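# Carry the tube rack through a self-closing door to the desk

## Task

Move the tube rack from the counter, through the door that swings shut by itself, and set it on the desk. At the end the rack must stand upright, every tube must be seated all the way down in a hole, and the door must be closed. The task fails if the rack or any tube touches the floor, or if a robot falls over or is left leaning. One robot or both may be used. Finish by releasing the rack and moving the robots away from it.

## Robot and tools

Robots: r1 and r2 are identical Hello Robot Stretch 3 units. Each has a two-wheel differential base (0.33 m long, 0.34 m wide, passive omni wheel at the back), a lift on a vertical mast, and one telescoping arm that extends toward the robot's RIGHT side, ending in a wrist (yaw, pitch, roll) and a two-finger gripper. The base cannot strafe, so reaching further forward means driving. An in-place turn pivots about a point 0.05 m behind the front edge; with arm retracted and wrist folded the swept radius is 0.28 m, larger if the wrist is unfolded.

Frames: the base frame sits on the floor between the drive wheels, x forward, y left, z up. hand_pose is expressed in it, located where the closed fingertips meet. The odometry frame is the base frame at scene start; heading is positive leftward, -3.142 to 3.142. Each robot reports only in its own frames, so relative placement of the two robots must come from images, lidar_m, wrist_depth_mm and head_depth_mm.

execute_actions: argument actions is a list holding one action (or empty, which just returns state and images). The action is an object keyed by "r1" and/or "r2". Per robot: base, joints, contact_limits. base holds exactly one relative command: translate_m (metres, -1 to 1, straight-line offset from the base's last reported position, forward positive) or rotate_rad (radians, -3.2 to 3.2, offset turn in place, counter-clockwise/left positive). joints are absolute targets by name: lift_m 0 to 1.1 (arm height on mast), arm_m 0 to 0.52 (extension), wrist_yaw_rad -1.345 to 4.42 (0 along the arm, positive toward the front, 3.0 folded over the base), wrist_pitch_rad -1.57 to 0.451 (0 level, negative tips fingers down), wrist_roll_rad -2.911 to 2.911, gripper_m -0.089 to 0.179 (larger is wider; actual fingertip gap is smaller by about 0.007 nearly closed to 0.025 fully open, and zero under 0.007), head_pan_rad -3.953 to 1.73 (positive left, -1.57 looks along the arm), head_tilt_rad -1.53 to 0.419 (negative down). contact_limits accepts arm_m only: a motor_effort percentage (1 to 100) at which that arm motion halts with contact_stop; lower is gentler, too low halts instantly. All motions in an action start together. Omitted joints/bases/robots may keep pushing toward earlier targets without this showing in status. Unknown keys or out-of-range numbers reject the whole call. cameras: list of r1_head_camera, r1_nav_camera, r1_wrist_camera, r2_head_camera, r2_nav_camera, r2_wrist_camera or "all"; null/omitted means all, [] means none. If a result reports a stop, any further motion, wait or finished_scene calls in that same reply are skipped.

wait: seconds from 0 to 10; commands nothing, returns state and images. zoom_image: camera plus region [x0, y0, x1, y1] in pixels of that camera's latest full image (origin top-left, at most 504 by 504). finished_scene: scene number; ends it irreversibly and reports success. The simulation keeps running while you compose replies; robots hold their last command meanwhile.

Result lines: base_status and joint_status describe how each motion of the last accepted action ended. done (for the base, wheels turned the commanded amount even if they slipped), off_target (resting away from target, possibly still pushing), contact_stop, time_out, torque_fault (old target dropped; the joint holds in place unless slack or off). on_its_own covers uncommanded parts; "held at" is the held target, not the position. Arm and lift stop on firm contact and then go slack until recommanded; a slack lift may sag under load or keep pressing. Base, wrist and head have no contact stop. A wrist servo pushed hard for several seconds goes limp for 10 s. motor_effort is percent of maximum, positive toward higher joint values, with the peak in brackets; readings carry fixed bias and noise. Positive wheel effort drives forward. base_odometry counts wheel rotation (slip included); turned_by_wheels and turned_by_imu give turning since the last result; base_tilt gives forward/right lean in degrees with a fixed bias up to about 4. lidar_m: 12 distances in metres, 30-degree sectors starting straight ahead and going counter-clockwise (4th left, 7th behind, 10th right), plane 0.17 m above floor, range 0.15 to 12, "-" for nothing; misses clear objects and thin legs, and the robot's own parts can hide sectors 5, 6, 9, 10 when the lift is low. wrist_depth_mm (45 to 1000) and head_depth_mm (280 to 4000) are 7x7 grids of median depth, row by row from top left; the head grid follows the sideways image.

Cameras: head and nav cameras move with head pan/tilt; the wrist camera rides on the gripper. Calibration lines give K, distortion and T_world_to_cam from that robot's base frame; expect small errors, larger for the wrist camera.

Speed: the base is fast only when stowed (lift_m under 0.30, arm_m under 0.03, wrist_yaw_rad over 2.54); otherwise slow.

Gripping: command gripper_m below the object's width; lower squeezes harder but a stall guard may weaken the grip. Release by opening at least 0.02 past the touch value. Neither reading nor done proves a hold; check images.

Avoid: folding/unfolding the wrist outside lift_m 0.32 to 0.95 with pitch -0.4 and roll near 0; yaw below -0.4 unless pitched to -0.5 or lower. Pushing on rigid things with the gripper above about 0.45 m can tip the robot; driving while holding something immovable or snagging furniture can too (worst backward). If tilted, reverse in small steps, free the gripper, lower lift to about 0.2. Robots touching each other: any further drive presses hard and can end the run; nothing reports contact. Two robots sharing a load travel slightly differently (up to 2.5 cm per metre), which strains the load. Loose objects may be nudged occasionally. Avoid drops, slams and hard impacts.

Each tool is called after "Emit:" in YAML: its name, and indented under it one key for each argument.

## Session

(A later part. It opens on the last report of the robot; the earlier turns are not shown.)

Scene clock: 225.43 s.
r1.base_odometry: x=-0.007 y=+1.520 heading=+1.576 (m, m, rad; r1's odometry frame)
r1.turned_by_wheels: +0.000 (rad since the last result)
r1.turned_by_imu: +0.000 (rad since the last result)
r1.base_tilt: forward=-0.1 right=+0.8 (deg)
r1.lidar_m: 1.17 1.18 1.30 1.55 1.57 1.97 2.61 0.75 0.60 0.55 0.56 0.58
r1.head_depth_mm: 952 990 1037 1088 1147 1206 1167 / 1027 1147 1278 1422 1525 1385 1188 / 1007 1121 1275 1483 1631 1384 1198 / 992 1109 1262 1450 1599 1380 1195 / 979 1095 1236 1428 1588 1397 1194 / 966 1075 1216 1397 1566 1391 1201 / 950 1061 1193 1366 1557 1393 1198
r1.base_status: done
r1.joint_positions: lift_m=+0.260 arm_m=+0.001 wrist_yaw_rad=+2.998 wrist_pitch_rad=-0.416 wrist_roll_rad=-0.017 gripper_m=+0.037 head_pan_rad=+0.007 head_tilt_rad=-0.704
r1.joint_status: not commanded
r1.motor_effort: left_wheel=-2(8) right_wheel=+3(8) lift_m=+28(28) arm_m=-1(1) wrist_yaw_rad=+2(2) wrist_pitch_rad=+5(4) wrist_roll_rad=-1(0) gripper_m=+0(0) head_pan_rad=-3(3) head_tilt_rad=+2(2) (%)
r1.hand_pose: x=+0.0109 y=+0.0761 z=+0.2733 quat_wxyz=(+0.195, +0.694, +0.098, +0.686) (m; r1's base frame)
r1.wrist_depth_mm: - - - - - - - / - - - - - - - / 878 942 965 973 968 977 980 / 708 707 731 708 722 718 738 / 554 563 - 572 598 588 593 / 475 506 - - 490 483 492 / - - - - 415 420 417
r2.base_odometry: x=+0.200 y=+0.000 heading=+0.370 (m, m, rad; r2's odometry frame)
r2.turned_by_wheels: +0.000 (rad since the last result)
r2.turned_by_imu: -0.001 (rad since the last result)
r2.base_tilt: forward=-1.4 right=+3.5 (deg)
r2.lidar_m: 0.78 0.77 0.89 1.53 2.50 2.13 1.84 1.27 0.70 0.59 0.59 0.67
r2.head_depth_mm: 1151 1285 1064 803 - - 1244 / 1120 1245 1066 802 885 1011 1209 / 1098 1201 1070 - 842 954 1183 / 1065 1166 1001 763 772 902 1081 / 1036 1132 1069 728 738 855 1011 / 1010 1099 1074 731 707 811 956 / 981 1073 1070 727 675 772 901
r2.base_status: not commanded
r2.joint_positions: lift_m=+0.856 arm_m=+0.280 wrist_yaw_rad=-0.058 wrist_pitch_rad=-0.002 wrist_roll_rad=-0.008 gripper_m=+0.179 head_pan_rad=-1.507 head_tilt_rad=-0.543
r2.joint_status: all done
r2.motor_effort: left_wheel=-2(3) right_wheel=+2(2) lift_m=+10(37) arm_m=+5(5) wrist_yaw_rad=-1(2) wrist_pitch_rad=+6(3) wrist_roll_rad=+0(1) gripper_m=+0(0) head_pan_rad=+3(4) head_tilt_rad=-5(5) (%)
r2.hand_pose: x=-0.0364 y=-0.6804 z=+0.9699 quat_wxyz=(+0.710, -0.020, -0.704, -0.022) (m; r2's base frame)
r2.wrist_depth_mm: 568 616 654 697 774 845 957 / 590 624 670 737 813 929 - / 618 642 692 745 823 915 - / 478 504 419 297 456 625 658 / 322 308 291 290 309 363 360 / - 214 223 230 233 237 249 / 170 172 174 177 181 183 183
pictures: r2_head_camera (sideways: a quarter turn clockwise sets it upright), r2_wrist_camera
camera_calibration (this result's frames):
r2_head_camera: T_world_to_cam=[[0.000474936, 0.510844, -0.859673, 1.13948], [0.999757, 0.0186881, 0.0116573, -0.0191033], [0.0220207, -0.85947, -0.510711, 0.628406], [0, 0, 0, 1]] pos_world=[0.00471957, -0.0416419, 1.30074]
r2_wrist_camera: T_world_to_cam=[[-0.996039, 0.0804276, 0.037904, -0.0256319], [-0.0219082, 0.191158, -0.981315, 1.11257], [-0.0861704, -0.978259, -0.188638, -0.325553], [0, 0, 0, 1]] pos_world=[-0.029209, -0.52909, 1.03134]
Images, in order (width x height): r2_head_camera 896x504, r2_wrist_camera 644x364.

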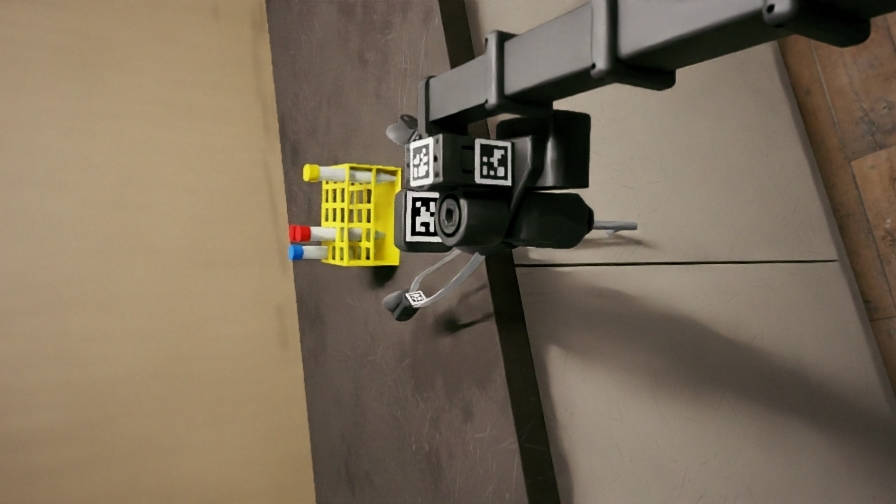

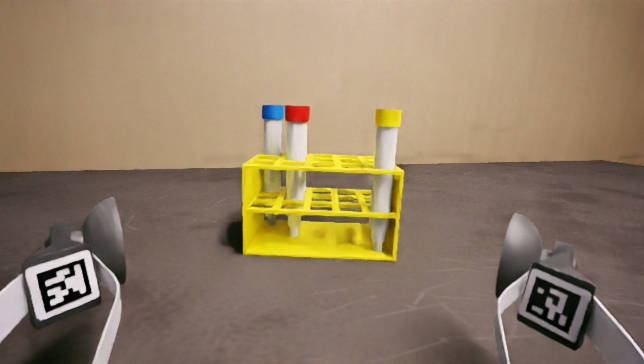

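Emit:
execute_actions:
  actions:
    - {"r1":{"base":{"rotate_rad":-1.43},"joints":{"head_tilt_rad":-1.0}},"r2":{"base":{"translate_m":-0.008},"joints":{"lift_m":0.848,"arm_m":0.375}}}
  cameras: ["r1_nav_camera","r2_head_camera","r2_wrist_camera"]

Scene clock: 253.90 s.
r1.base_odometry: x=-0.007 y=+1.520 heading=+0.146 (m, m, rad; r1's odometry frame)
r1.turned_by_wheels: -1.430 (rad since the last result)
r1.turned_by_imu: -1.442 (rad since the last result)
r1.base_tilt: forward=-0.1 right=+0.8 (deg)
r1.lidar_m: 0.55 0.56 0.68 1.17 1.21 1.30 1.56 1.21 2.23 1.78 0.73 0.57
r1.head_depth_mm: 489 577 703 898 1242 1216 1110 / 488 575 701 896 1240 1222 1103 / 486 573 699 892 1238 1227 1110 / 486 575 698 895 1238 1229 1110 / 486 573 697 892 1231 1223 1114 / 486 572 695 888 1217 1225 1114 / 485 571 696 869 1053 1224 1109
r1.base_status: done
r1.joint_positions: lift_m=+0.260 arm_m=+0.001 wrist_yaw_rad=+2.998 wrist_pitch_rad=-0.416 wrist_roll_rad=-0.017 gripper_m=+0.037 head_pan_rad=+0.007 head_tilt_rad=-0.988
r1.joint_status: all done
r1.motor_effort: left_wheel=+3(12) right_wheel=-1(5) lift_m=+28(28) arm_m=-1(1) wrist_yaw_rad=+2(1) wrist_pitch_rad=+4(4) wrist_roll_rad=+0(0) gripper_m=+0(1) head_pan_rad=-2(3) head_tilt_rad=-7(32) (%)
r1.hand_pose: x=+0.0109 y=+0.0761 z=+0.2733 quat_wxyz=(+0.195, +0.694, +0.098, +0.686) (m; r1's base frame)
r1.wrist_depth_mm: - - - - - 749 502 / - - - - - 741 505 / 912 923 980 964 968 743 510 / 692 726 723 718 725 677 503 / 564 566 - 581 597 583 537 / 472 504 - - 488 487 492 / - - - - 409 423 418
r2.base_odometry: x=+0.193 y=-0.003 heading=+0.370 (m, m, rad; r2's odometry frame)
r2.turned_by_wheels: +0.000 (rad since the last result)
r2.turned_by_imu: -0.001 (rad since the last result)
r2.base_tilt: forward=-1.4 right=+3.5 (deg)
r2.lidar_m: 0.78 0.78 0.90 1.55 2.50 2.13 1.83 1.27 0.70 0.59 0.59 0.67
r2.head_depth_mm: 1156 1281 1065 803 - - 1212 / 1127 1244 1067 - 856 1020 1215 / 1095 1199 1142 - 810 956 1182 / 1061 1173 1071 698 777 907 1093 / 1032 1132 1071 731 741 856 1016 / 1013 1108 1068 728 709 814 961 / 989 1076 1065 727 678 778 907
r2.base_status: done
r2.joint_positions: lift_m=+0.849 arm_m=+0.375 wrist_yaw_rad=-0.058 wrist_pitch_rad=-0.002 wrist_roll_rad=-0.008 gripper_m=+0.179 head_pan_rad=-1.507 head_tilt_rad=-0.543
r2.joint_status: all done
r2.motor_effort: left_wheel=-2(5) right_wheel=+2(4) lift_m=+10(10) arm_m=+5(4) wrist_yaw_rad=+0(1) wrist_pitch_rad=+6(6) wrist_roll_rad=+0(0) gripper_m=+0(0) head_pan_rad=+4(4) head_tilt_rad=-5(5) (%)
r2.hand_pose: x=-0.0364 y=-0.7754 z=+0.9629 quat_wxyz=(+0.710, -0.020, -0.704, -0.022) (m; r2's base frame)
r2.wrist_depth_mm: 499 532 574 628 695 740 825 / 514 553 598 637 712 793 864 / 532 564 587 683 712 823 912 / 451 478 197 213 178 575 614 / 304 290 194 201 178 339 336 / - 203 205 209 197 224 233 / 161 162 163 167 169 171 171
pictures: r1_nav_camera (sideways: a quarter turn counterclockwise sets it upright), r2_head_camera (sideways: a quarter turn clockwise sets it upright), r2_wrist_camera
camera_calibration (this result's frames):
r1_nav_camera: T_world_to_cam=[[0.848292, -0.0306692, 0.52864, -0.649439], [-0.0113862, -0.999147, -0.0396947, 0.102722], [0.529407, 0.0276535, -0.847917, 1.06276], [0, 0, 0, 1]] pos_world=[-0.0105469, 0.0533275, 1.24853]
r2_head_camera: T_world_to_cam=[[0.000474792, 0.510844, -0.859673, 1.13948], [0.999757, 0.0186883, 0.0116573, -0.0191033], [0.0220209, -0.85947, -0.510711, 0.628406], [0, 0, 0, 1]] pos_world=[0.00471958, -0.0416419, 1.30074]
r2_wrist_camera: T_world_to_cam=[[-0.996035, 0.0804844, 0.0379041, -0.0176963], [-0.0218976, 0.191156, -0.981315, 1.12386], [-0.0862262, -0.978254, -0.188636, -0.419811], [0, 0, 0, 1]] pos_world=[-0.0292149, -0.624091, 1.02434]
Images, in order (width x height): r1_nav_camera 672x504, r2_head_camera 896x504, r2_wrist_camera 644x364.

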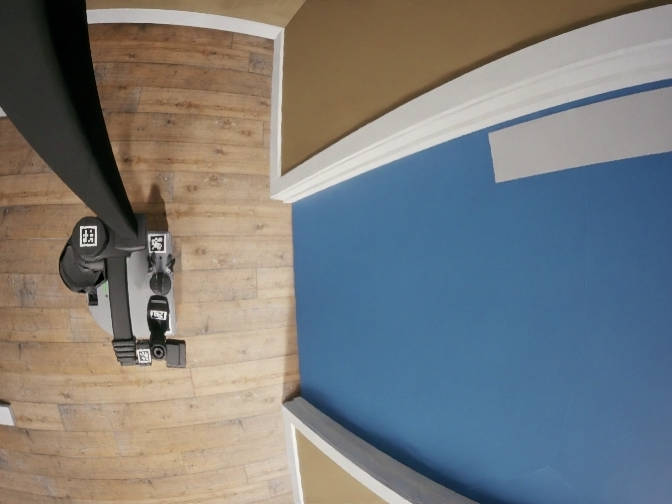

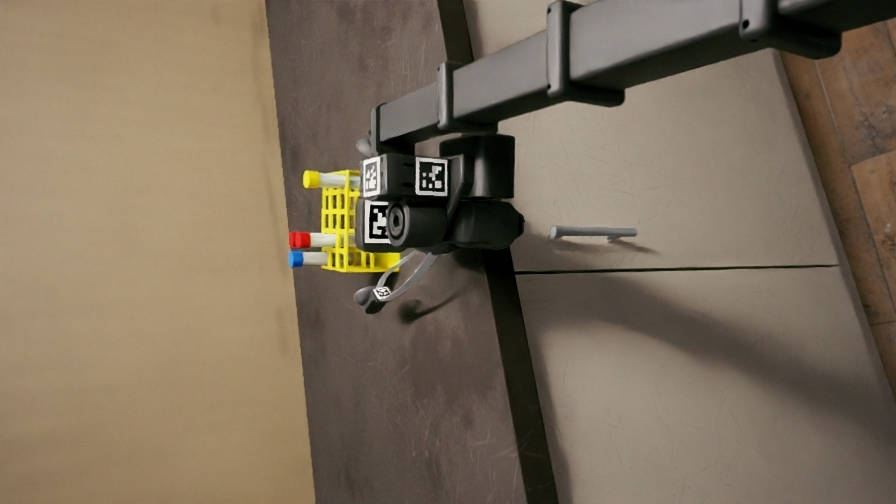

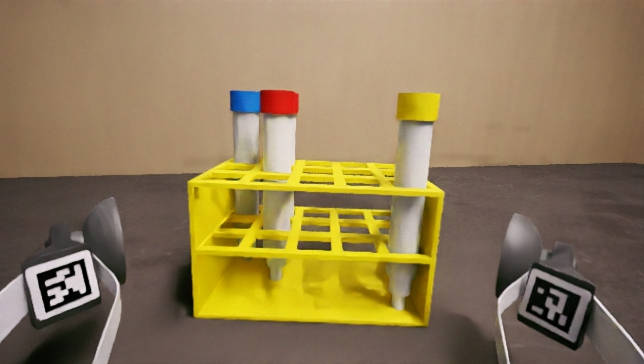

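Emit:
execute_actions:
  actions:
    - {"r2":{"joints":{"arm_m":0.425}}}
  cameras: ["r2_head_camera","r2_wrist_camera"]

Scene clock: 264.23 s.
r1.base_odometry: x=-0.007 y=+1.520 heading=+0.146 (m, m, rad; r1's odometry frame)
r1.turned_by_wheels: +0.000 (rad since the last result)
r1.turned_by_imu: -0.001 (rad since the last result)
r1.base_tilt: forward=-0.1 right=+0.8 (deg)
r1.lidar_m: 0.55 0.56 0.67 1.17 1.21 1.30 1.56 1.20 2.23 1.78 0.73 0.57
r1.head_depth_mm: 488 576 701 899 1242 1218 1105 / 488 576 702 896 1242 1224 1109 / 487 576 700 893 1236 1225 1108 / 486 574 699 893 1235 1223 1107 / 486 574 698 892 1230 1228 1114 / 486 573 695 888 1214 1225 1113 / 484 571 695 867 1054 1231 1110
r1.base_status: not commanded
r1.joint_positions: lift_m=+0.260 arm_m=+0.001 wrist_yaw_rad=+2.998 wrist_pitch_rad=-0.416 wrist_roll_rad=-0.017 gripper_m=+0.037 head_pan_rad=+0.007 head_tilt_rad=-0.988
r1.joint_status: not commanded
r1.motor_effort: left_wheel=+3(4) right_wheel=-1(1) lift_m=+29(29) arm_m=-1(1) wrist_yaw_rad=+1(2) wrist_pitch_rad=+4(5) wrist_roll_rad=+0(0) gripper_m=+1(1) head_pan_rad=-3(3) head_tilt_rad=-7(7) (%)
r1.hand_pose: x=+0.0109 y=+0.0761 z=+0.2733 quat_wxyz=(+0.195, +0.694, +0.098, +0.686) (m; r1's base frame)
r1.wrist_depth_mm: - - - - - 736 508 / - - - - - 730 511 / 917 919 957 965 959 747 515 / 688 708 710 712 721 677 496 / 559 567 - 579 597 598 532 / 465 497 - - 482 488 488 / - - - - 407 416 418
r2.base_odometry: x=+0.193 y=-0.003 heading=+0.370 (m, m, rad; r2's odometry frame)
r2.turned_by_wheels: +0.000 (rad since the last result)
r2.turned_by_imu: -0.001 (rad since the last result)
r2.base_tilt: forward=-1.4 right=+3.5 (deg)
r2.lidar_m: 0.78 0.78 0.90 1.55 2.51 2.13 1.83 1.28 0.70 0.59 0.59 0.67
r2.head_depth_mm: 1159 1284 1063 803 - - 1219 / 1124 1245 1067 - 861 1020 1214 / 1095 1205 1149 738 810 955 1192 / 1063 1167 1105 696 776 906 1093 / 1035 1134 1066 728 740 856 1016 / 1013 1112 1069 729 709 816 958 / 987 1074 1070 727 679 777 902
r2.base_status: not commanded
r2.joint_positions: lift_m=+0.849 arm_m=+0.425 wrist_yaw_rad=-0.058 wrist_pitch_rad=-0.002 wrist_roll_rad=-0.008 gripper_m=+0.179 head_pan_rad=-1.507 head_tilt_rad=-0.543
r2.joint_status: all done
r2.motor_effort: left_wheel=-2(2) right_wheel=+2(2) lift_m=+10(10) arm_m=+5(6) wrist_yaw_rad=-1(1) wrist_pitch_rad=+6(6) wrist_roll_rad=+0(1) gripper_m=+0(0) head_pan_rad=+3(4) head_tilt_rad=-5(4) (%)
r2.hand_pose: x=-0.0364 y=-0.8254 z=+0.9629 quat_wxyz=(+0.710, -0.020, -0.704, -0.022) (m; r2's base frame)
r2.wrist_depth_mm: 468 508 535 575 642 707 782 / 478 519 533 596 633 741 792 / 495 523 167 619 672 753 854 / 499 475 154 452 162 511 610 / 298 130 155 170 127 125 334 / - 143 152 148 135 123 232 / 159 146 159 156 139 162 171
pictures: r2_head_camera (sideways: a quarter turn clockwise sets it upright), r2_wrist_camera
camera_calibration (this result's frames):
r2_head_camera: T_world_to_cam=[[0.000474788, 0.510844, -0.859673, 1.13948], [0.999757, 0.0186883, 0.0116573, -0.0191033], [0.0220209, -0.85947, -0.510711, 0.628406], [0, 0, 0, 1]] pos_world=[0.00471958, -0.0416419, 1.30074]
r2_wrist_camera: T_world_to_cam=[[-0.996035, 0.0804846, 0.0379041, -0.0136715], [-0.0218976, 0.191156, -0.981315, 1.13342], [-0.0862264, -0.978254, -0.188636, -0.468728], [0, 0, 0, 1]] pos_world=[-0.0292149, -0.674096, 1.02434]
Images, in order (width x height): r2_head_camera 896x504, r2_wrist_camera 644x364.

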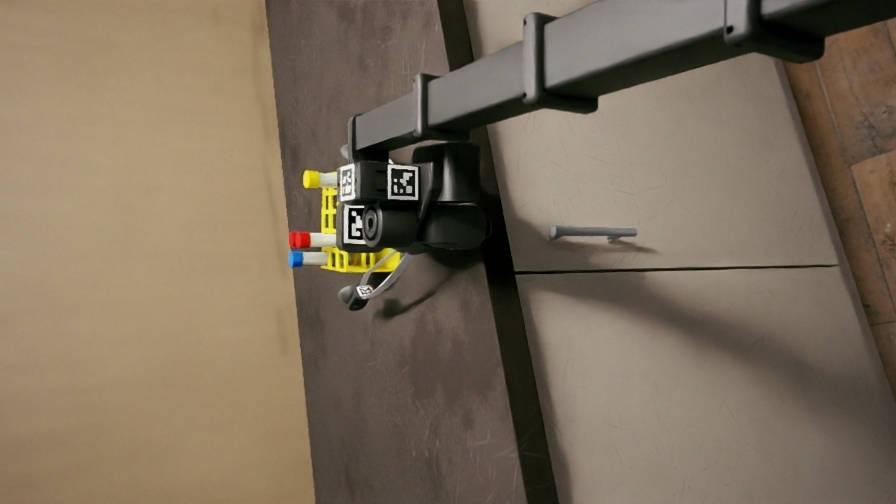

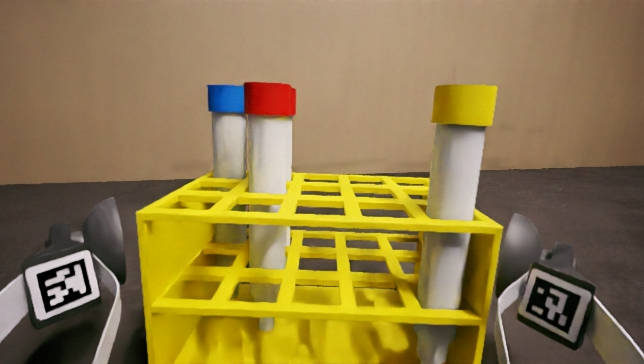

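Emit:
execute_actions:
  actions:
    - {"r2":{"joints":{"gripper_m":0.095}}}
  cameras: ["r2_head_camera","r2_wrist_camera"]

Scene clock: 270.43 s.
r1.base_odometry: x=-0.007 y=+1.520 heading=+0.146 (m, m, rad; r1's odometry frame)
r1.turned_by_wheels: +0.000 (rad since the last result)
r1.turned_by_imu: -0.001 (rad since the last result)
r1.base_tilt: forward=-0.1 right=+0.8 (deg)
r1.lidar_m: 0.55 0.56 0.67 1.17 1.21 1.30 1.56 1.20 2.23 1.78 0.73 0.57
r1.head_depth_mm: 489 576 702 897 1247 1222 1106 / 488 575 702 893 1240 1227 1108 / 488 576 699 891 1236 1219 1109 / 486 574 700 891 1233 1224 1110 / 486 573 698 892 1229 1225 1111 / 486 572 694 888 1211 1232 1111 / 484 571 696 867 1055 1231 1115
r1.base_status: not commanded
r1.joint_positions: lift_m=+0.260 arm_m=+0.001 wrist_yaw_rad=+2.998 wrist_pitch_rad=-0.416 wrist_roll_rad=-0.017 gripper_m=+0.037 head_pan_rad=+0.007 head_tilt_rad=-0.988
r1.joint_status: not commanded
r1.motor_effort: left_wheel=+4(4) right_wheel=-1(1) lift_m=+28(28) arm_m=-1(1) wrist_yaw_rad=+1(1) wrist_pitch_rad=+5(5) wrist_roll_rad=+0(0) gripper_m=+0(1) head_pan_rad=-3(3) head_tilt_rad=-7(7) (%)
r1.hand_pose: x=+0.0109 y=+0.0761 z=+0.2733 quat_wxyz=(+0.195, +0.694, +0.098, +0.686) (m; r1's base frame)
r1.wrist_depth_mm: - - - - - 754 512 / - - - - - 758 511 / 935 943 954 964 998 733 512 / 697 722 711 718 753 692 496 / 559 561 - 585 607 583 540 / 475 509 - - 479 482 493 / - - - - 420 417 414
r2.base_odometry: x=+0.193 y=-0.003 heading=+0.370 (m, m, rad; r2's odometry frame)
r2.turned_by_wheels: +0.000 (rad since the last result)
r2.turned_by_imu: -0.001 (rad since the last result)
r2.base_tilt: forward=-1.4 right=+3.5 (deg)
r2.lidar_m: 0.78 0.78 0.90 1.54 2.51 2.13 1.83 1.27 0.70 0.59 0.59 0.67
r2.head_depth_mm: 1156 1284 1065 801 - - 1212 / 1121 1242 1069 - 859 1015 1211 / 1096 1210 1144 739 813 957 1190 / 1067 1171 1142 713 776 906 1092 / 1035 1135 1071 729 741 857 1011 / 1013 1109 1066 727 708 816 958 / 988 1075 1066 732 678 777 904
r2.base_status: not commanded
r2.joint_positions: lift_m=+0.849 arm_m=+0.425 wrist_yaw_rad=-0.059 wrist_pitch_rad=-0.002 wrist_roll_rad=-0.008 gripper_m=+0.096 head_pan_rad=-1.507 head_tilt_rad=-0.543
r2.joint_status: all done
r2.motor_effort: left_wheel=-2(2) right_wheel=+2(2) lift_m=+10(10) arm_m=+5(5) wrist_yaw_rad=-1(2) wrist_pitch_rad=+6(6) wrist_roll_rad=+0(0) gripper_m=-22(100) head_pan_rad=+3(3) head_tilt_rad=-5(5) (%)
r2.hand_pose: x=-0.0365 y=-0.8254 z=+0.9629 quat_wxyz=(+0.710, -0.020, -0.704, -0.022) (m; r2's base frame)
r2.wrist_depth_mm: 476 496 529 588 629 694 780 / 487 511 539 608 641 731 810 / 498 522 175 626 647 759 839 / 495 471 160 180 144 566 615 / 281 134 161 191 132 323 337 / 215 136 162 152 135 - 230 / 153 154 159 162 149 164 177
pictures: r2_head_camera (sideways: a quarter turn clockwise sets it upright), r2_wrist_camera
camera_calibration (this result's frames):
r2_head_camera: T_world_to_cam=[[0.000474785, 0.510844, -0.859673, 1.13948], [0.999757, 0.0186883, 0.0116573, -0.0191033], [0.0220209, -0.85947, -0.510711, 0.628407], [0, 0, 0, 1]] pos_world=[0.00471958, -0.0416419, 1.30074]
r2_wrist_camera: T_world_to_cam=[[-0.99602, 0.0806678, 0.0379044, -0.0135667], [-0.0218627, 0.19116, -0.981315, 1.13342], [-0.0864064, -0.978238, -0.188636, -0.468728], [0, 0, 0, 1]] pos_world=[-0.0292341, -0.6741, 1.02434]
Images, in order (width x height): r2_head_camera 896x504, r2_wrist_camera 644x364.

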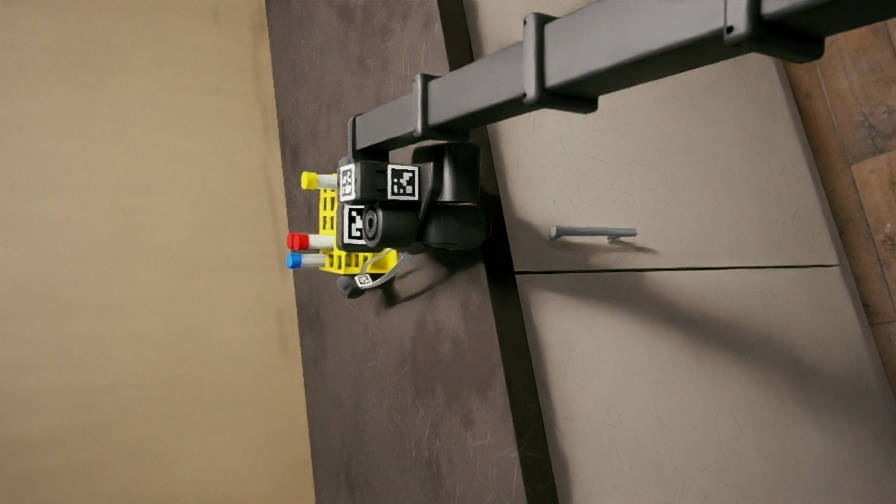

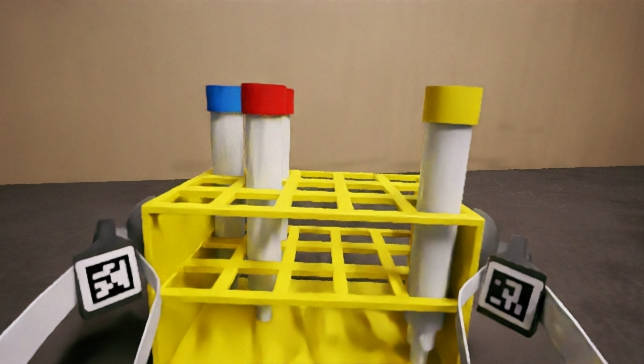

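Emit:
execute_actions:
  actions:
    - {"r2":{"joints":{"gripper_m":0.06}}}
  cameras: ["r2_wrist_camera"]

Emit:
execute_actions:
  actions:
    - {"r2":{"joints":{"lift_m":0.87}}}
  cameras: ["r2_head_camera","r2_wrist_camera"]

Scene clock: 278.33 s.
r1.base_odometry: x=-0.007 y=+1.520 heading=+0.146 (m, m, rad; r1's odometry frame)
r1.turned_by_wheels: +0.000 (rad since the last result)
r1.turned_by_imu: -0.002 (rad since the last result)
r1.base_tilt: forward=+0.0 right=+0.9 (deg)
r1.lidar_m: 0.55 0.56 0.68 1.17 1.22 1.29 1.56 1.20 2.24 1.78 0.72 0.57
r1.head_depth_mm: 488 576 701 898 1247 1222 1105 / 488 576 700 896 1238 1225 1109 / 487 575 700 896 1239 1221 1109 / 487 574 699 891 1233 1223 1111 / 486 574 697 887 1232 1224 1108 / 486 572 695 887 1213 1228 1111 / 485 571 696 868 1051 1235 1114
r1.base_status: not commanded
r1.joint_positions: lift_m=+0.260 arm_m=+0.001 wrist_yaw_rad=+2.998 wrist_pitch_rad=-0.416 wrist_roll_rad=-0.017 gripper_m=+0.037 head_pan_rad=+0.007 head_tilt_rad=-0.988
r1.joint_status: not commanded
r1.motor_effort: left_wheel=+3(3) right_wheel=-2(2) lift_m=+29(29) arm_m=-1(1) wrist_yaw_rad=+1(2) wrist_pitch_rad=+4(5) wrist_roll_rad=+0(0) gripper_m=+1(0) head_pan_rad=-3(3) head_tilt_rad=-7(7) (%)
r1.hand_pose: x=+0.0109 y=+0.0761 z=+0.2733 quat_wxyz=(+0.195, +0.694, +0.098, +0.686) (m; r1's base frame)
r1.wrist_depth_mm: - - - - - 740 511 / - - - - - 734 513 / 894 929 962 931 964 739 514 / 706 693 715 721 726 671 497 / 559 578 - 572 603 591 528 / 468 501 - - 483 488 496 / - - - - 414 417 414
r2.base_odometry: x=+0.193 y=-0.003 heading=+0.370 (m, m, rad; r2's odometry frame)
r2.turned_by_wheels: +0.000 (rad since the last result)
r2.turned_by_imu: -0.002 (rad since the last result)
r2.base_tilt: forward=-1.4 right=+3.5 (deg)
r2.lidar_m: 0.78 0.78 0.90 1.55 2.50 2.12 1.83 1.27 0.70 0.59 0.59 0.67
r2.head_depth_mm: 1154 1284 1061 801 - - 1215 / 1132 1247 1068 - 862 1015 1221 / 1098 1207 1146 738 812 957 1184 / 1065 1165 1144 715 774 903 1095 / 1036 1142 1072 728 742 858 1020 / 1013 1107 1067 729 710 814 960 / 984 1076 1069 729 681 779 902
r2.base_status: not commanded
r2.joint_positions: lift_m=+0.849 arm_m=+0.425 wrist_yaw_rad=-0.059 wrist_pitch_rad=-0.002 wrist_roll_rad=-0.008 gripper_m=+0.062 head_pan_rad=-1.507 head_tilt_rad=-0.543
r2.joint_status: all done
r2.motor_effort: left_wheel=-2(2) right_wheel=+2(1) lift_m=+10(10) arm_m=+5(5) wrist_yaw_rad=-1(1) wrist_pitch_rad=+6(6) wrist_roll_rad=+0(0) gripper_m=-35(100) head_pan_rad=+3(5) head_tilt_rad=-5(4) (%)
r2.hand_pose: x=-0.0365 y=-0.8254 z=+0.9629 quat_wxyz=(+0.710, -0.020, -0.704, -0.022) (m; r2's base frame)
r2.wrist_depth_mm: 471 501 535 559 626 695 778 / 481 510 543 604 637 722 797 / 503 530 175 625 652 764 821 / 496 469 159 175 145 578 619 / 281 135 163 192 134 322 335 / 214 136 163 152 135 - 230 / 154 154 160 162 151 165 177
pictures: r2_wrist_camera
camera_calibration (this result's frames):
r2_wrist_camera: T_world_to_cam=[[-0.99602, 0.080668, 0.0379044, -0.0135666], [-0.0218626, 0.19116, -0.981315, 1.13342], [-0.0864066, -0.978238, -0.188636, -0.468728], [0, 0, 0, 1]] pos_world=[-0.0292342, -0.6741, 1.02434]
Images, in order (width x height): r2_wrist_camera 644x364.

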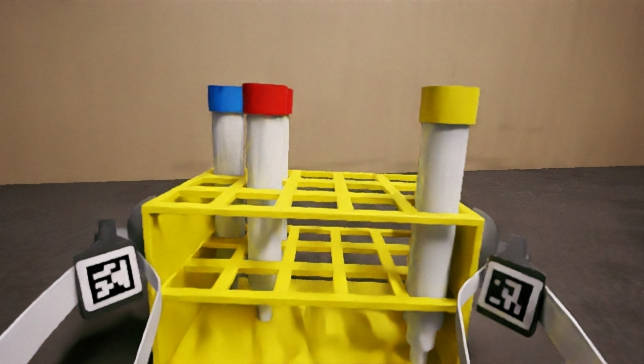

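Scene clock: 279.27 s.
r1.base_odometry: x=-0.007 y=+1.520 heading=+0.146 (m, m, rad; r1's odometry frame)
r1.turned_by_wheels: +0.000 (rad since the last result)
r1.turned_by_imu: +0.000 (rad since the last result)
r1.base_tilt: forward=+0.0 right=+0.8 (deg)
r1.lidar_m: 0.55 0.56 0.68 1.17 1.22 1.30 1.56 1.20 2.23 1.77 0.72 0.57
r1.head_depth_mm: 488 576 703 897 1245 1222 1103 / 487 574 702 896 1245 1219 1109 / 488 575 700 893 1240 1229 1115 / 486 574 701 892 1231 1225 1110 / 486 574 697 889 1229 1229 1113 / 485 572 696 888 1209 1233 1112 / 484 571 695 869 1050 1233 1113
r1.base_status: not commanded
r1.joint_positions: lift_m=+0.260 arm_m=+0.001 wrist_yaw_rad=+2.998 wrist_pitch_rad=-0.416 wrist_roll_rad=-0.017 gripper_m=+0.037 head_pan_rad=+0.007 head_tilt_rad=-0.988
r1.joint_status: not commanded
r1.motor_effort: left_wheel=+2(4) right_wheel=-2(1) lift_m=+28(29) arm_m=-1(1) wrist_yaw_rad=+2(1) wrist_pitch_rad=+5(4) wrist_roll_rad=+0(0) gripper_m=+1(0) head_pan_rad=-3(3) head_tilt_rad=-7(7) (%)
r1.hand_pose: x=+0.0109 y=+0.0761 z=+0.2733 quat_wxyz=(+0.195, +0.694, +0.098, +0.686) (m; r1's base frame)
r1.wrist_depth_mm: - - - - - 739 502 / - - - - - 750 515 / 921 935 941 981 947 749 507 / 701 695 728 717 738 693 507 / 558 556 - 578 606 594 536 / 471 507 - - 491 490 488 / - - - - 412 416 418
r2.base_odometry: x=+0.193 y=-0.003 heading=+0.370 (m, m, rad; r2's odometry frame)
r2.turned_by_wheels: +0.000 (rad since the last result)
r2.turned_by_imu: +0.000 (rad since the last result)
r2.base_tilt: forward=-1.4 right=+3.5 (deg)
r2.lidar_m: 0.78 0.78 0.90 1.55 2.51 2.13 1.83 1.27 0.70 0.59 0.59 0.67
r2.head_depth_mm: 1156 1285 1069 802 - - 1214 / 1122 1249 1149 - 864 1018 1215 / 1096 1205 1233 707 811 957 1189 / 1069 1173 1109 696 777 905 1087 / 1038 1134 1074 730 740 858 1019 / 1015 1110 1070 728 709 816 959 / 986 1075 1067 730 680 776 906
r2.base_status: not commanded
r2.joint_positions: lift_m=+0.869 arm_m=+0.425 wrist_yaw_rad=-0.059 wrist_pitch_rad=-0.007 wrist_roll_rad=-0.008 gripper_m=+0.066 head_pan_rad=-1.507 head_tilt_rad=-0.543
r2.joint_status: all done
r2.motor_effort: left_wheel=-2(2) right_wheel=+2(1) lift_m=+40(42) arm_m=+5(6) wrist_yaw_rad=-1(1) wrist_pitch_rad=+8(8) wrist_roll_rad=-1(0) gripper_m=-34(35) head_pan_rad=+4(5) head_tilt_rad=-5(5) (%)
r2.hand_pose: x=-0.0365 y=-0.8252 z=+0.9820 quat_wxyz=(+0.710, -0.018, -0.704, -0.024) (m; r2's base frame)
r2.wrist_depth_mm: 463 494 535 583 638 692 766 / 480 515 545 600 640 718 805 / 494 521 176 621 660 754 849 / 500 533 161 457 145 649 693 / 324 134 162 192 136 371 386 / 250 135 162 152 137 - 267 / 178 179 160 163 150 192 207
pictures: r2_head_camera (sideways: a quarter turn clockwise sets it upright), r2_wrist_camera
camera_calibration (this result's frames):
r2_head_camera: T_world_to_cam=[[0.000474856, 0.510844, -0.859673, 1.13948], [0.999757, 0.0186882, 0.0116573, -0.0191033], [0.0220208, -0.85947, -0.510711, 0.628406], [0, 0, 0, 1]] pos_world=[0.00471958, -0.0416419, 1.30074]
r2_wrist_camera: T_world_to_cam=[[-0.996033, 0.0804531, 0.038028, -0.0145924], [-0.021541, 0.196649, -0.980237, 1.15563], [-0.0863413, -0.977168, -0.194136, -0.4587], [0, 0, 0, 1]] pos_world=[-0.0292459, -0.674305, 1.04429]
Images, in order (width x height): r2_head_camera 896x504, r2_wrist_camera 644x364.

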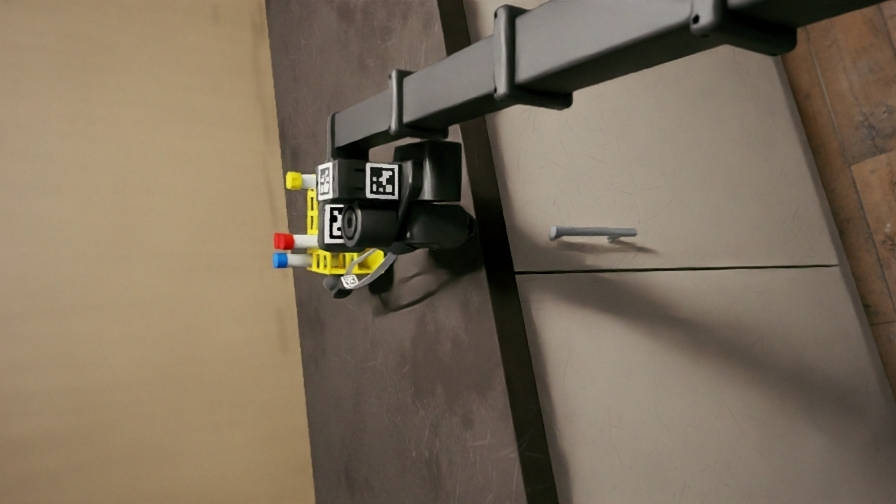

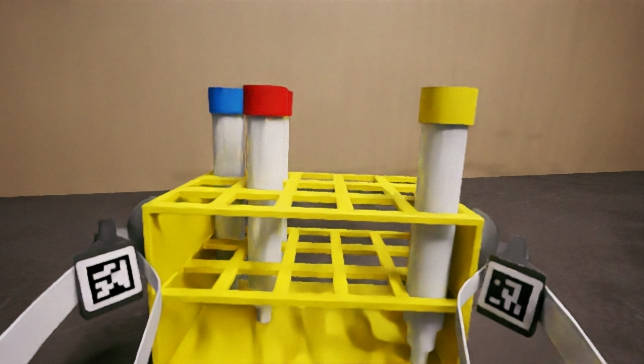

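Emit:
execute_actions:
  actions:
    - {"r1":{"base":{"translate_m":0.46}},"r2":{"joints":{"lift_m":0.89,"arm_m":0.3}}}
  cameras: ["r1_nav_camera","r2_wrist_camera"]

Scene clock: 342.63 s.
r1.base_odometry: x=+0.448 y=+1.587 heading=+0.146 (m, m, rad; r1's odometry frame)
r1.turned_by_wheels: +0.000 (rad since the last result)
r1.turned_by_imu: -0.001 (rad since the last result)
r1.base_tilt: forward=+0.0 right=+0.9 (deg)
r1.lidar_m: - - 0.15 0.31 1.21 1.68 2.02 1.63 2.71 0.34 0.15 -
r1.head_depth_mm: - - - - - - 498 / - - - - - - 491 / - - - - - - 562 / - - - - - - 553 / - - - - - - 545 / - - - - - - 540 / - - - - - - 534
r1.base_status: done
r1.joint_positions: lift_m=+0.260 arm_m=+0.001 wrist_yaw_rad=+2.998 wrist_pitch_rad=-0.416 wrist_roll_rad=-0.017 gripper_m=+0.037 head_pan_rad=+0.007 head_tilt_rad=-0.988
r1.joint_status: not commanded
r1.motor_effort: left_wheel=+3(14) right_wheel=-2(4) lift_m=+28(28) arm_m=-1(1) wrist_yaw_rad=+0(1) wrist_pitch_rad=+5(5) wrist_roll_rad=+0(0) gripper_m=+1(1) head_pan_rad=-3(3) head_tilt_rad=-7(7) (%)
r1.hand_pose: x=+0.0109 y=+0.0760 z=+0.2732 quat_wxyz=(+0.195, +0.694, +0.098, +0.686) (m; r1's base frame)
r1.wrist_depth_mm: - - - 328 266 150 104 / - - - 356 271 151 104 / 916 920 973 394 272 152 104 / 694 716 715 434 276 151 105 / 568 564 - 473 249 153 105 / 472 503 - - 227 154 105 / - - - - 318 154 106
r2.base_odometry: x=+0.193 y=-0.003 heading=+0.370 (m, m, rad; r2's odometry frame)
r2.turned_by_wheels: +0.000 (rad since the last result)
r2.turned_by_imu: -0.002 (rad since the last result)
r2.base_tilt: forward=-1.4 right=+3.5 (deg)
r2.lidar_m: 0.78 0.78 0.90 1.54 2.50 2.13 1.83 1.28 0.70 0.59 0.59 0.67
r2.head_depth_mm: 1157 1283 1071 804 - 1101 1223 / 1128 1248 1107 - 859 1019 1215 / 1089 1203 1147 - 824 959 1188 / 1068 1174 1069 698 779 905 1096 / 1041 1139 1070 732 741 861 1022 / 1010 1102 1065 731 708 814 957 / 984 1076 1069 729 678 774 903
r2.base_status: not commanded
r2.joint_positions: lift_m=+0.889 arm_m=+0.300 wrist_yaw_rad=-0.059 wrist_pitch_rad=-0.008 wrist_roll_rad=-0.008 gripper_m=+0.090 head_pan_rad=-1.507 head_tilt_rad=-0.543
r2.joint_status: all done
r2.on_its_own: gripper_m is held at +0.089, not at your +0.060, by its stall guard, which is not easing now
r2.motor_effort: left_wheel=-2(2) right_wheel=+1(2) lift_m=+40(43) arm_m=-6(8) wrist_yaw_rad=-1(0) wrist_pitch_rad=+8(8) wrist_roll_rad=+0(0) gripper_m=-24(24) head_pan_rad=+4(4) head_tilt_rad=-5(5) (%)
r2.hand_pose: x=-0.0365 y=-0.7009 z=+1.0018 quat_wxyz=(+0.710, -0.017, -0.704, -0.024) (m; r2's base frame)
r2.wrist_depth_mm: 561 592 642 689 764 825 913 / 575 618 648 724 788 882 948 / 594 629 177 720 766 906 - / 590 626 160 529 145 753 802 / 373 134 163 192 136 429 441 / 285 135 162 152 136 - 308 / 205 206 160 163 151 222 237
pictures: r1_nav_camera (sideways: a quarter turn counterclockwise sets it upright), r2_wrist_camera
camera_calibration (this result's frames):
r1_nav_camera: T_world_to_cam=[[0.848555, -0.0306675, 0.528217, -0.648889], [-0.0114061, -0.999147, -0.0396857, 0.10271], [0.528984, 0.0276506, -0.848181, 1.0631], [0, 0, 0, 1]] pos_world=[-0.0105736, 0.0533273, 1.24853]
r2_wrist_camera: T_world_to_cam=[[-0.996035, 0.0804221, 0.0380463, -0.0253835], [-0.0214925, 0.19747, -0.980073, 1.15099], [-0.0863325, -0.977005, -0.194958, -0.332466], [0, 0, 0, 1]] pos_world=[-0.0292478, -0.550066, 1.0642]
Images, in order (width x height): r1_nav_camera 672x504, r2_wrist_camera 644x364.

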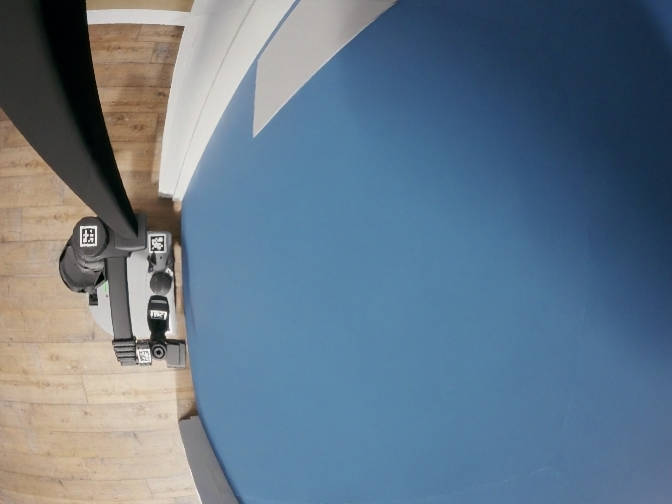

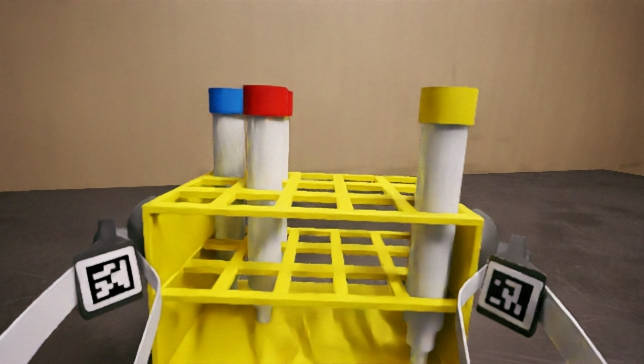

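Emit:
execute_actions:
  actions:
    - {"r1":{"base":{"translate_m":0.3},"joints":{"lift_m":0.31}},"r2":{"base":{"rotate_rad":2.1},"joints":{"arm_m":0.0,"head_pan_rad":0.0,"head_tilt_rad":-0.6}}}
  cameras: ["r1_nav_camera","r2_nav_camera","r2_wrist_camera"]

Scene clock: 364.57 s.
r1.base_odometry: x=+0.744 y=+1.631 heading=+0.147 (m, m, rad; r1's odometry frame)
r1.turned_by_wheels: +0.001 (rad since the last result)
r1.turned_by_imu: -0.031 (rad since the last result)
r1.base_tilt: forward=-0.1 right=+0.8 (deg)
r1.lidar_m: - - 0.15 0.20 1.21 1.63 2.06 1.67 2.72 0.22 0.15 -
r1.head_depth_mm: - - - - - - 1064 / - - - - - - - / - - - - - - 728 / - - - - - - 527 / - - - - - - - / - - - - - - 796 / - - - - - - 622
r1.base_status: translate_m off_target (by the wheels' count: +0.2998 of +0.3000)
r1.joint_positions: lift_m=+0.310 arm_m=+0.001 wrist_yaw_rad=+3.001 wrist_pitch_rad=-0.419 wrist_roll_rad=-0.016 gripper_m=+0.037 head_pan_rad=-0.001 head_tilt_rad=-1.019
r1.joint_status: all done
r1.on_its_own: left_wheel is at rest, and its effort (+46) is outside its rest range (-18 to +18)
r1.motor_effort: left_wheel=+46(81) right_wheel=+6(49) lift_m=+32(47) arm_m=-1(1) wrist_yaw_rad=+0(5) wrist_pitch_rad=+5(6) wrist_roll_rad=-1(1) gripper_m=+1(1) head_pan_rad=+1(13) head_tilt_rad=+11(15) (%)
r1.hand_pose: x=+0.0102 y=+0.0758 z=+0.3224 quat_wxyz=(+0.195, +0.694, +0.100, +0.686) (m; r1's base frame)
r1.wrist_depth_mm: - - - 323 161 92 65 / - - - 349 164 93 65 / - - 997 381 165 94 66 / 776 785 779 419 167 95 66 / 626 641 - 460 153 96 67 / 525 528 - 524 140 96 67 / 470 - - - 197 97 67
r2.base_odometry: x=+0.193 y=-0.003 heading=+2.470 (m, m, rad; r2's odometry frame)
r2.turned_by_wheels: +2.100 (rad since the last result)
r2.turned_by_imu: +2.086 (rad since the last result)
r2.base_tilt: forward=-1.3 right=+3.5 (deg)
r2.lidar_m: 2.51 2.12 1.83 1.25 0.70 0.59 0.59 0.67 0.78 0.78 0.90 1.58
r2.head_depth_mm: 2021 2222 2465 2235 1750 1425 1216 / 2064 2276 2529 2236 1728 1428 1212 / 2089 2294 2601 2227 1740 1425 1217 / 2148 2371 2679 2215 1750 1431 1208 / 2185 2425 2674 2244 1732 1427 1210 / 2219 2486 2765 2221 1745 1433 1212 / 2283 2551 2796 2227 1733 1431 1212
r2.base_status: done
r2.joint_positions: lift_m=+0.889 arm_m=+0.000 wrist_yaw_rad=-0.059 wrist_pitch_rad=-0.008 wrist_roll_rad=-0.008 gripper_m=+0.090 head_pan_rad=-0.007 head_tilt_rad=-0.593
r2.joint_status: all done
r2.on_its_own: gripper_m is held at +0.089, not at your +0.060, by its stall guard, which is not easing now
r2.motor_effort: left_wheel=-2(6) right_wheel=+2(5) lift_m=+40(40) arm_m=-6(6) wrist_yaw_rad=-1(0) wrist_pitch_rad=+8(8) wrist_roll_rad=+0(0) gripper_m=-24(24) head_pan_rad=+5(48) head_tilt_rad=-5(15) (%)
r2.hand_pose: x=-0.0365 y=-0.4009 z=+1.0017 quat_wxyz=(+0.710, -0.017, -0.704, -0.024) (m; r2's base frame)
r2.wrist_depth_mm: 614 578 538 514 477 455 430 / 617 600 543 525 500 462 445 / 659 609 177 531 505 479 456 / 680 634 160 522 135 496 468 / 725 135 163 192 135 498 479 / 756 135 156 152 136 - 498 / 770 737 160 163 150 541 507
pictures: r1_nav_camera (sideways: a quarter turn counterclockwise sets it upright), r2_nav_camera (sideways: a quarter turn counterclockwise sets it upright), r2_wrist_camera
camera_calibration (this result's frames):
r1_nav_camera: T_world_to_cam=[[0.864259, -0.0368828, 0.501693, -0.614433], [-0.0199337, -0.999036, -0.0391063, 0.102006], [0.502652, 0.0237974, -0.864161, 1.08403], [0, 0, 0, 1]] pos_world=[-0.0118282, 0.0534489, 1.24902]
r2_nav_camera: T_world_to_cam=[[0.524973, -0.0570653, 0.849204, -1.06154], [-0.00577071, -0.997966, -0.0634944, 0.136892], [0.851099, 0.0284324, -0.524234, 0.631251], [0, 0, 0, 1]] pos_world=[0.0208121, 0.0580883, 1.24108]
r2_wrist_camera: T_world_to_cam=[[-0.996008, 0.080747, 0.0380504, -0.0494661], [-0.0214003, 0.197835, -0.980002, 1.09173], [-0.0866599, -0.976904, -0.195318, -0.0389944], [0, 0, 0, 1]] pos_world=[-0.0292844, -0.250083, 1.06417]
Images, in order (width x height): r1_nav_camera 672x504, r2_nav_camera 672x504, r2_wrist_camera 644x364.

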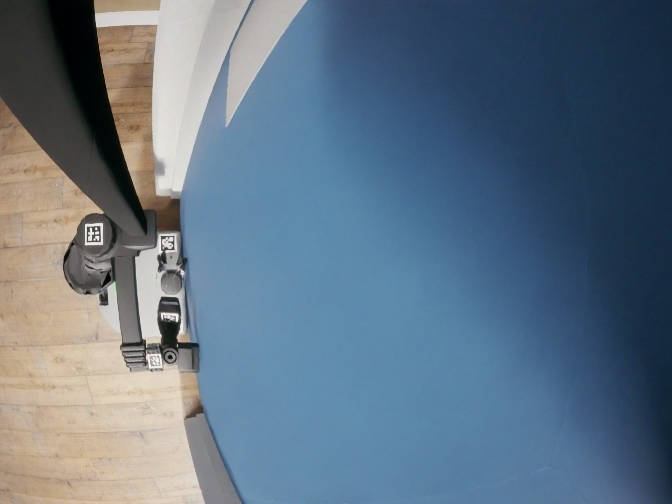

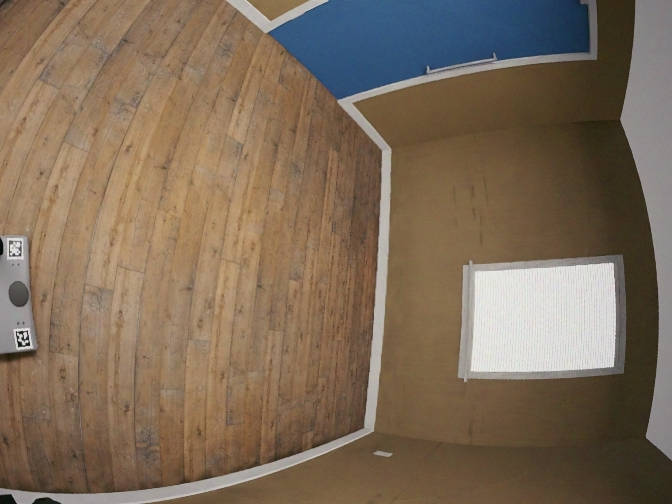

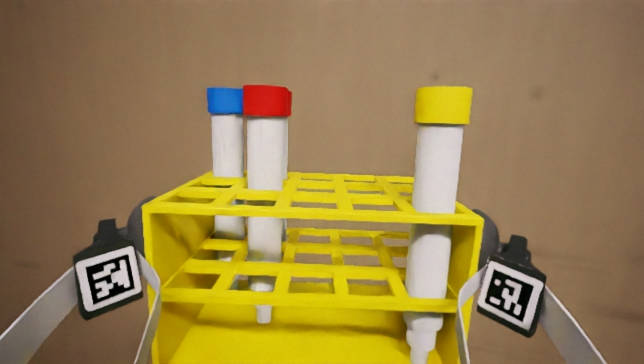

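Emit:
execute_actions:
  actions:
    - {"r1":{"base":{"translate_m":-0.3},"joints":{"lift_m":0.26}},"r2":{"base":{"translate_m":0.3},"joints":{"wrist_yaw_rad":1.7}}}
  cameras: ["r1_nav_camera","r2_nav_camera","r2_wrist_camera"]

Scene clock: 400.80 s.
r1.base_odometry: x=+0.448 y=+1.587 heading=+0.147 (m, m, rad; r1's odometry frame)
r1.turned_by_wheels: +0.000 (rad since the last result)
r1.turned_by_imu: -0.003 (rad since the last result)
r1.base_tilt: forward=+0.0 right=+0.8 (deg)
r1.lidar_m: 0.35 0.37 0.41 0.99 1.20 1.47 1.75 1.39 2.45 1.15 0.51 0.37
r1.head_depth_mm: 304 360 442 570 805 1183 1105 / 302 358 438 566 795 1182 1105 / 301 356 435 560 786 1185 1107 / 299 354 432 555 776 1171 1105 / 301 351 429 549 764 1173 1108 / 299 349 425 544 753 1173 1112 / 298 347 423 538 744 1013 1116
r1.base_status: done
r1.joint_positions: lift_m=+0.260 arm_m=+0.001 wrist_yaw_rad=+3.001 wrist_pitch_rad=-0.419 wrist_roll_rad=-0.016 gripper_m=+0.037 head_pan_rad=-0.002 head_tilt_rad=-1.000
r1.joint_status: all done
r1.motor_effort: left_wheel=+0(28) right_wheel=+1(6) lift_m=+28(31) arm_m=-1(1) wrist_yaw_rad=+0(1) wrist_pitch_rad=+5(5) wrist_roll_rad=-1(1) gripper_m=+0(1) head_pan_rad=+1(2) head_tilt_rad=+0(11) (%)
r1.hand_pose: x=+0.0102 y=+0.0758 z=+0.2726 quat_wxyz=(+0.195, +0.694, +0.100, +0.686) (m; r1's base frame)
r1.wrist_depth_mm: - - - - 742 398 340 / - - - - 734 402 364 / 904 918 918 939 740 426 379 / 691 684 714 705 660 470 383 / 562 556 - 576 581 506 384 / 467 508 - - 482 484 384 / - - - - 411 416 389
r2.base_odometry: x=-0.042 y=+0.184 heading=+2.469 (m, m, rad; r2's odometry frame)
r2.turned_by_wheels: +0.000 (rad since the last result)
r2.turned_by_imu: -0.001 (rad since the last result)
r2.base_tilt: forward=-1.4 right=+3.5 (deg)
r2.lidar_m: 2.22 2.02 1.75 1.75 1.03 0.88 0.88 0.99 0.86 0.86 1.00 1.74
r2.head_depth_mm: 1775 1944 2181 2256 1754 328 348 / 1807 1986 2236 2238 1742 310 331 / 1848 2034 2301 2241 1690 321 740 / 1881 2082 2363 2222 1752 1445 1189 / 1923 2147 2424 2252 1738 1426 1211 / 1961 2178 2473 2232 1742 1427 1213 / 2006 2234 2509 2226 1756 1419 1218
r2.base_status: done
r2.joint_positions: lift_m=+0.889 arm_m=+0.000 wrist_yaw_rad=+1.697 wrist_pitch_rad=-0.008 wrist_roll_rad=-0.008 gripper_m=+0.090 head_pan_rad=-0.007 head_tilt_rad=-0.593
r2.joint_status: all done
r2.on_its_own: gripper_m is held at +0.089, not at your +0.060, by its stall guard, which is not easing now
r2.motor_effort: left_wheel=-2(3) right_wheel=+2(5) lift_m=+40(40) arm_m=-5(6) wrist_yaw_rad=+2(4) wrist_pitch_rad=+8(8) wrist_roll_rad=+0(0) gripper_m=-24(24) head_pan_rad=+4(5) head_tilt_rad=-5(5) (%)
r2.hand_pose: x=+0.2326 y=-0.1131 z=+1.0017 quat_wxyz=(+0.472, +0.530, -0.463, +0.531) (m; r2's base frame)
r2.wrist_depth_mm: - - - - - - - / - - - - - - - / - - 176 - - - - / - - 160 - 145 - - / - 134 162 193 135 - - / - 136 157 152 136 - - / - - 160 162 151 - -
pictures: r1_nav_camera (sideways: a quarter turn counterclockwise sets it upright), r2_nav_camera (sideways: a quarter turn counterclockwise sets it upright), r2_wrist_camera
camera_calibration (this result's frames):
r1_nav_camera: T_world_to_cam=[[0.854337, -0.0382774, 0.518307, -0.636015], [-0.020812, -0.999004, -0.0394724, 0.102489], [0.519302, 0.0229357, -0.854283, 1.07109], [0, 0, 0, 1]] pos_world=[-0.0107154, 0.0534759, 1.24871]
r2_nav_camera: T_world_to_cam=[[0.524986, -0.0570654, 0.849196, -1.06153], [-0.00577168, -0.997966, -0.0634945, 0.136892], [0.851091, 0.0284324, -0.524247, 0.631268], [0, 0, 0, 1]] pos_world=[0.0208111, 0.0580883, 1.24108]
r2_wrist_camera: T_world_to_cam=[[0.104121, -0.993837, 0.0380474, -0.182073], [-0.190507, -0.0574767, -0.980002, 1.05102], [0.976148, 0.0947908, -0.195317, 0.139477], [0, 0, 0, 1]] pos_world=[0.0830337, -0.133763, 1.06417]
Images, in order (width x height): r1_nav_camera 672x504, r2_nav_camera 672x504, r2_wrist_camera 644x364.

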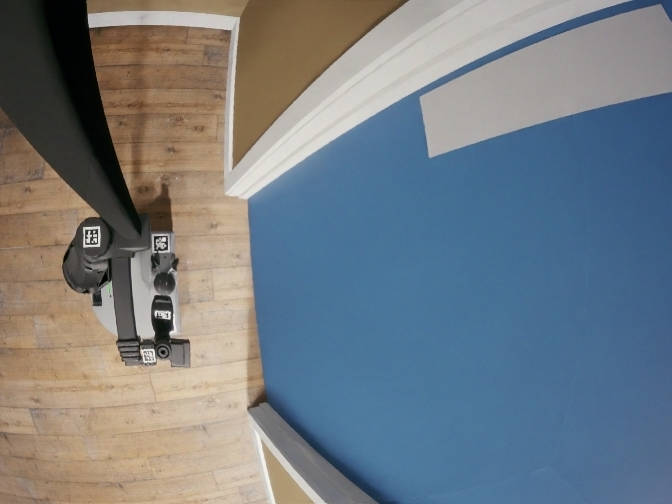

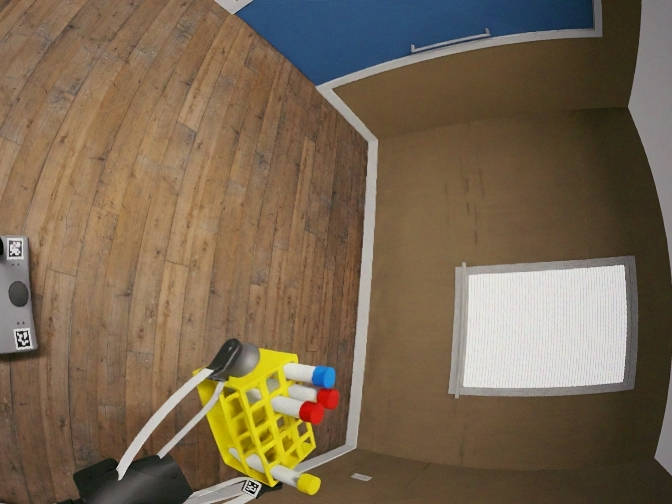

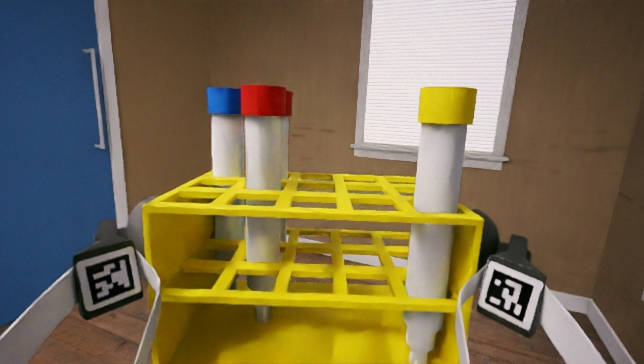

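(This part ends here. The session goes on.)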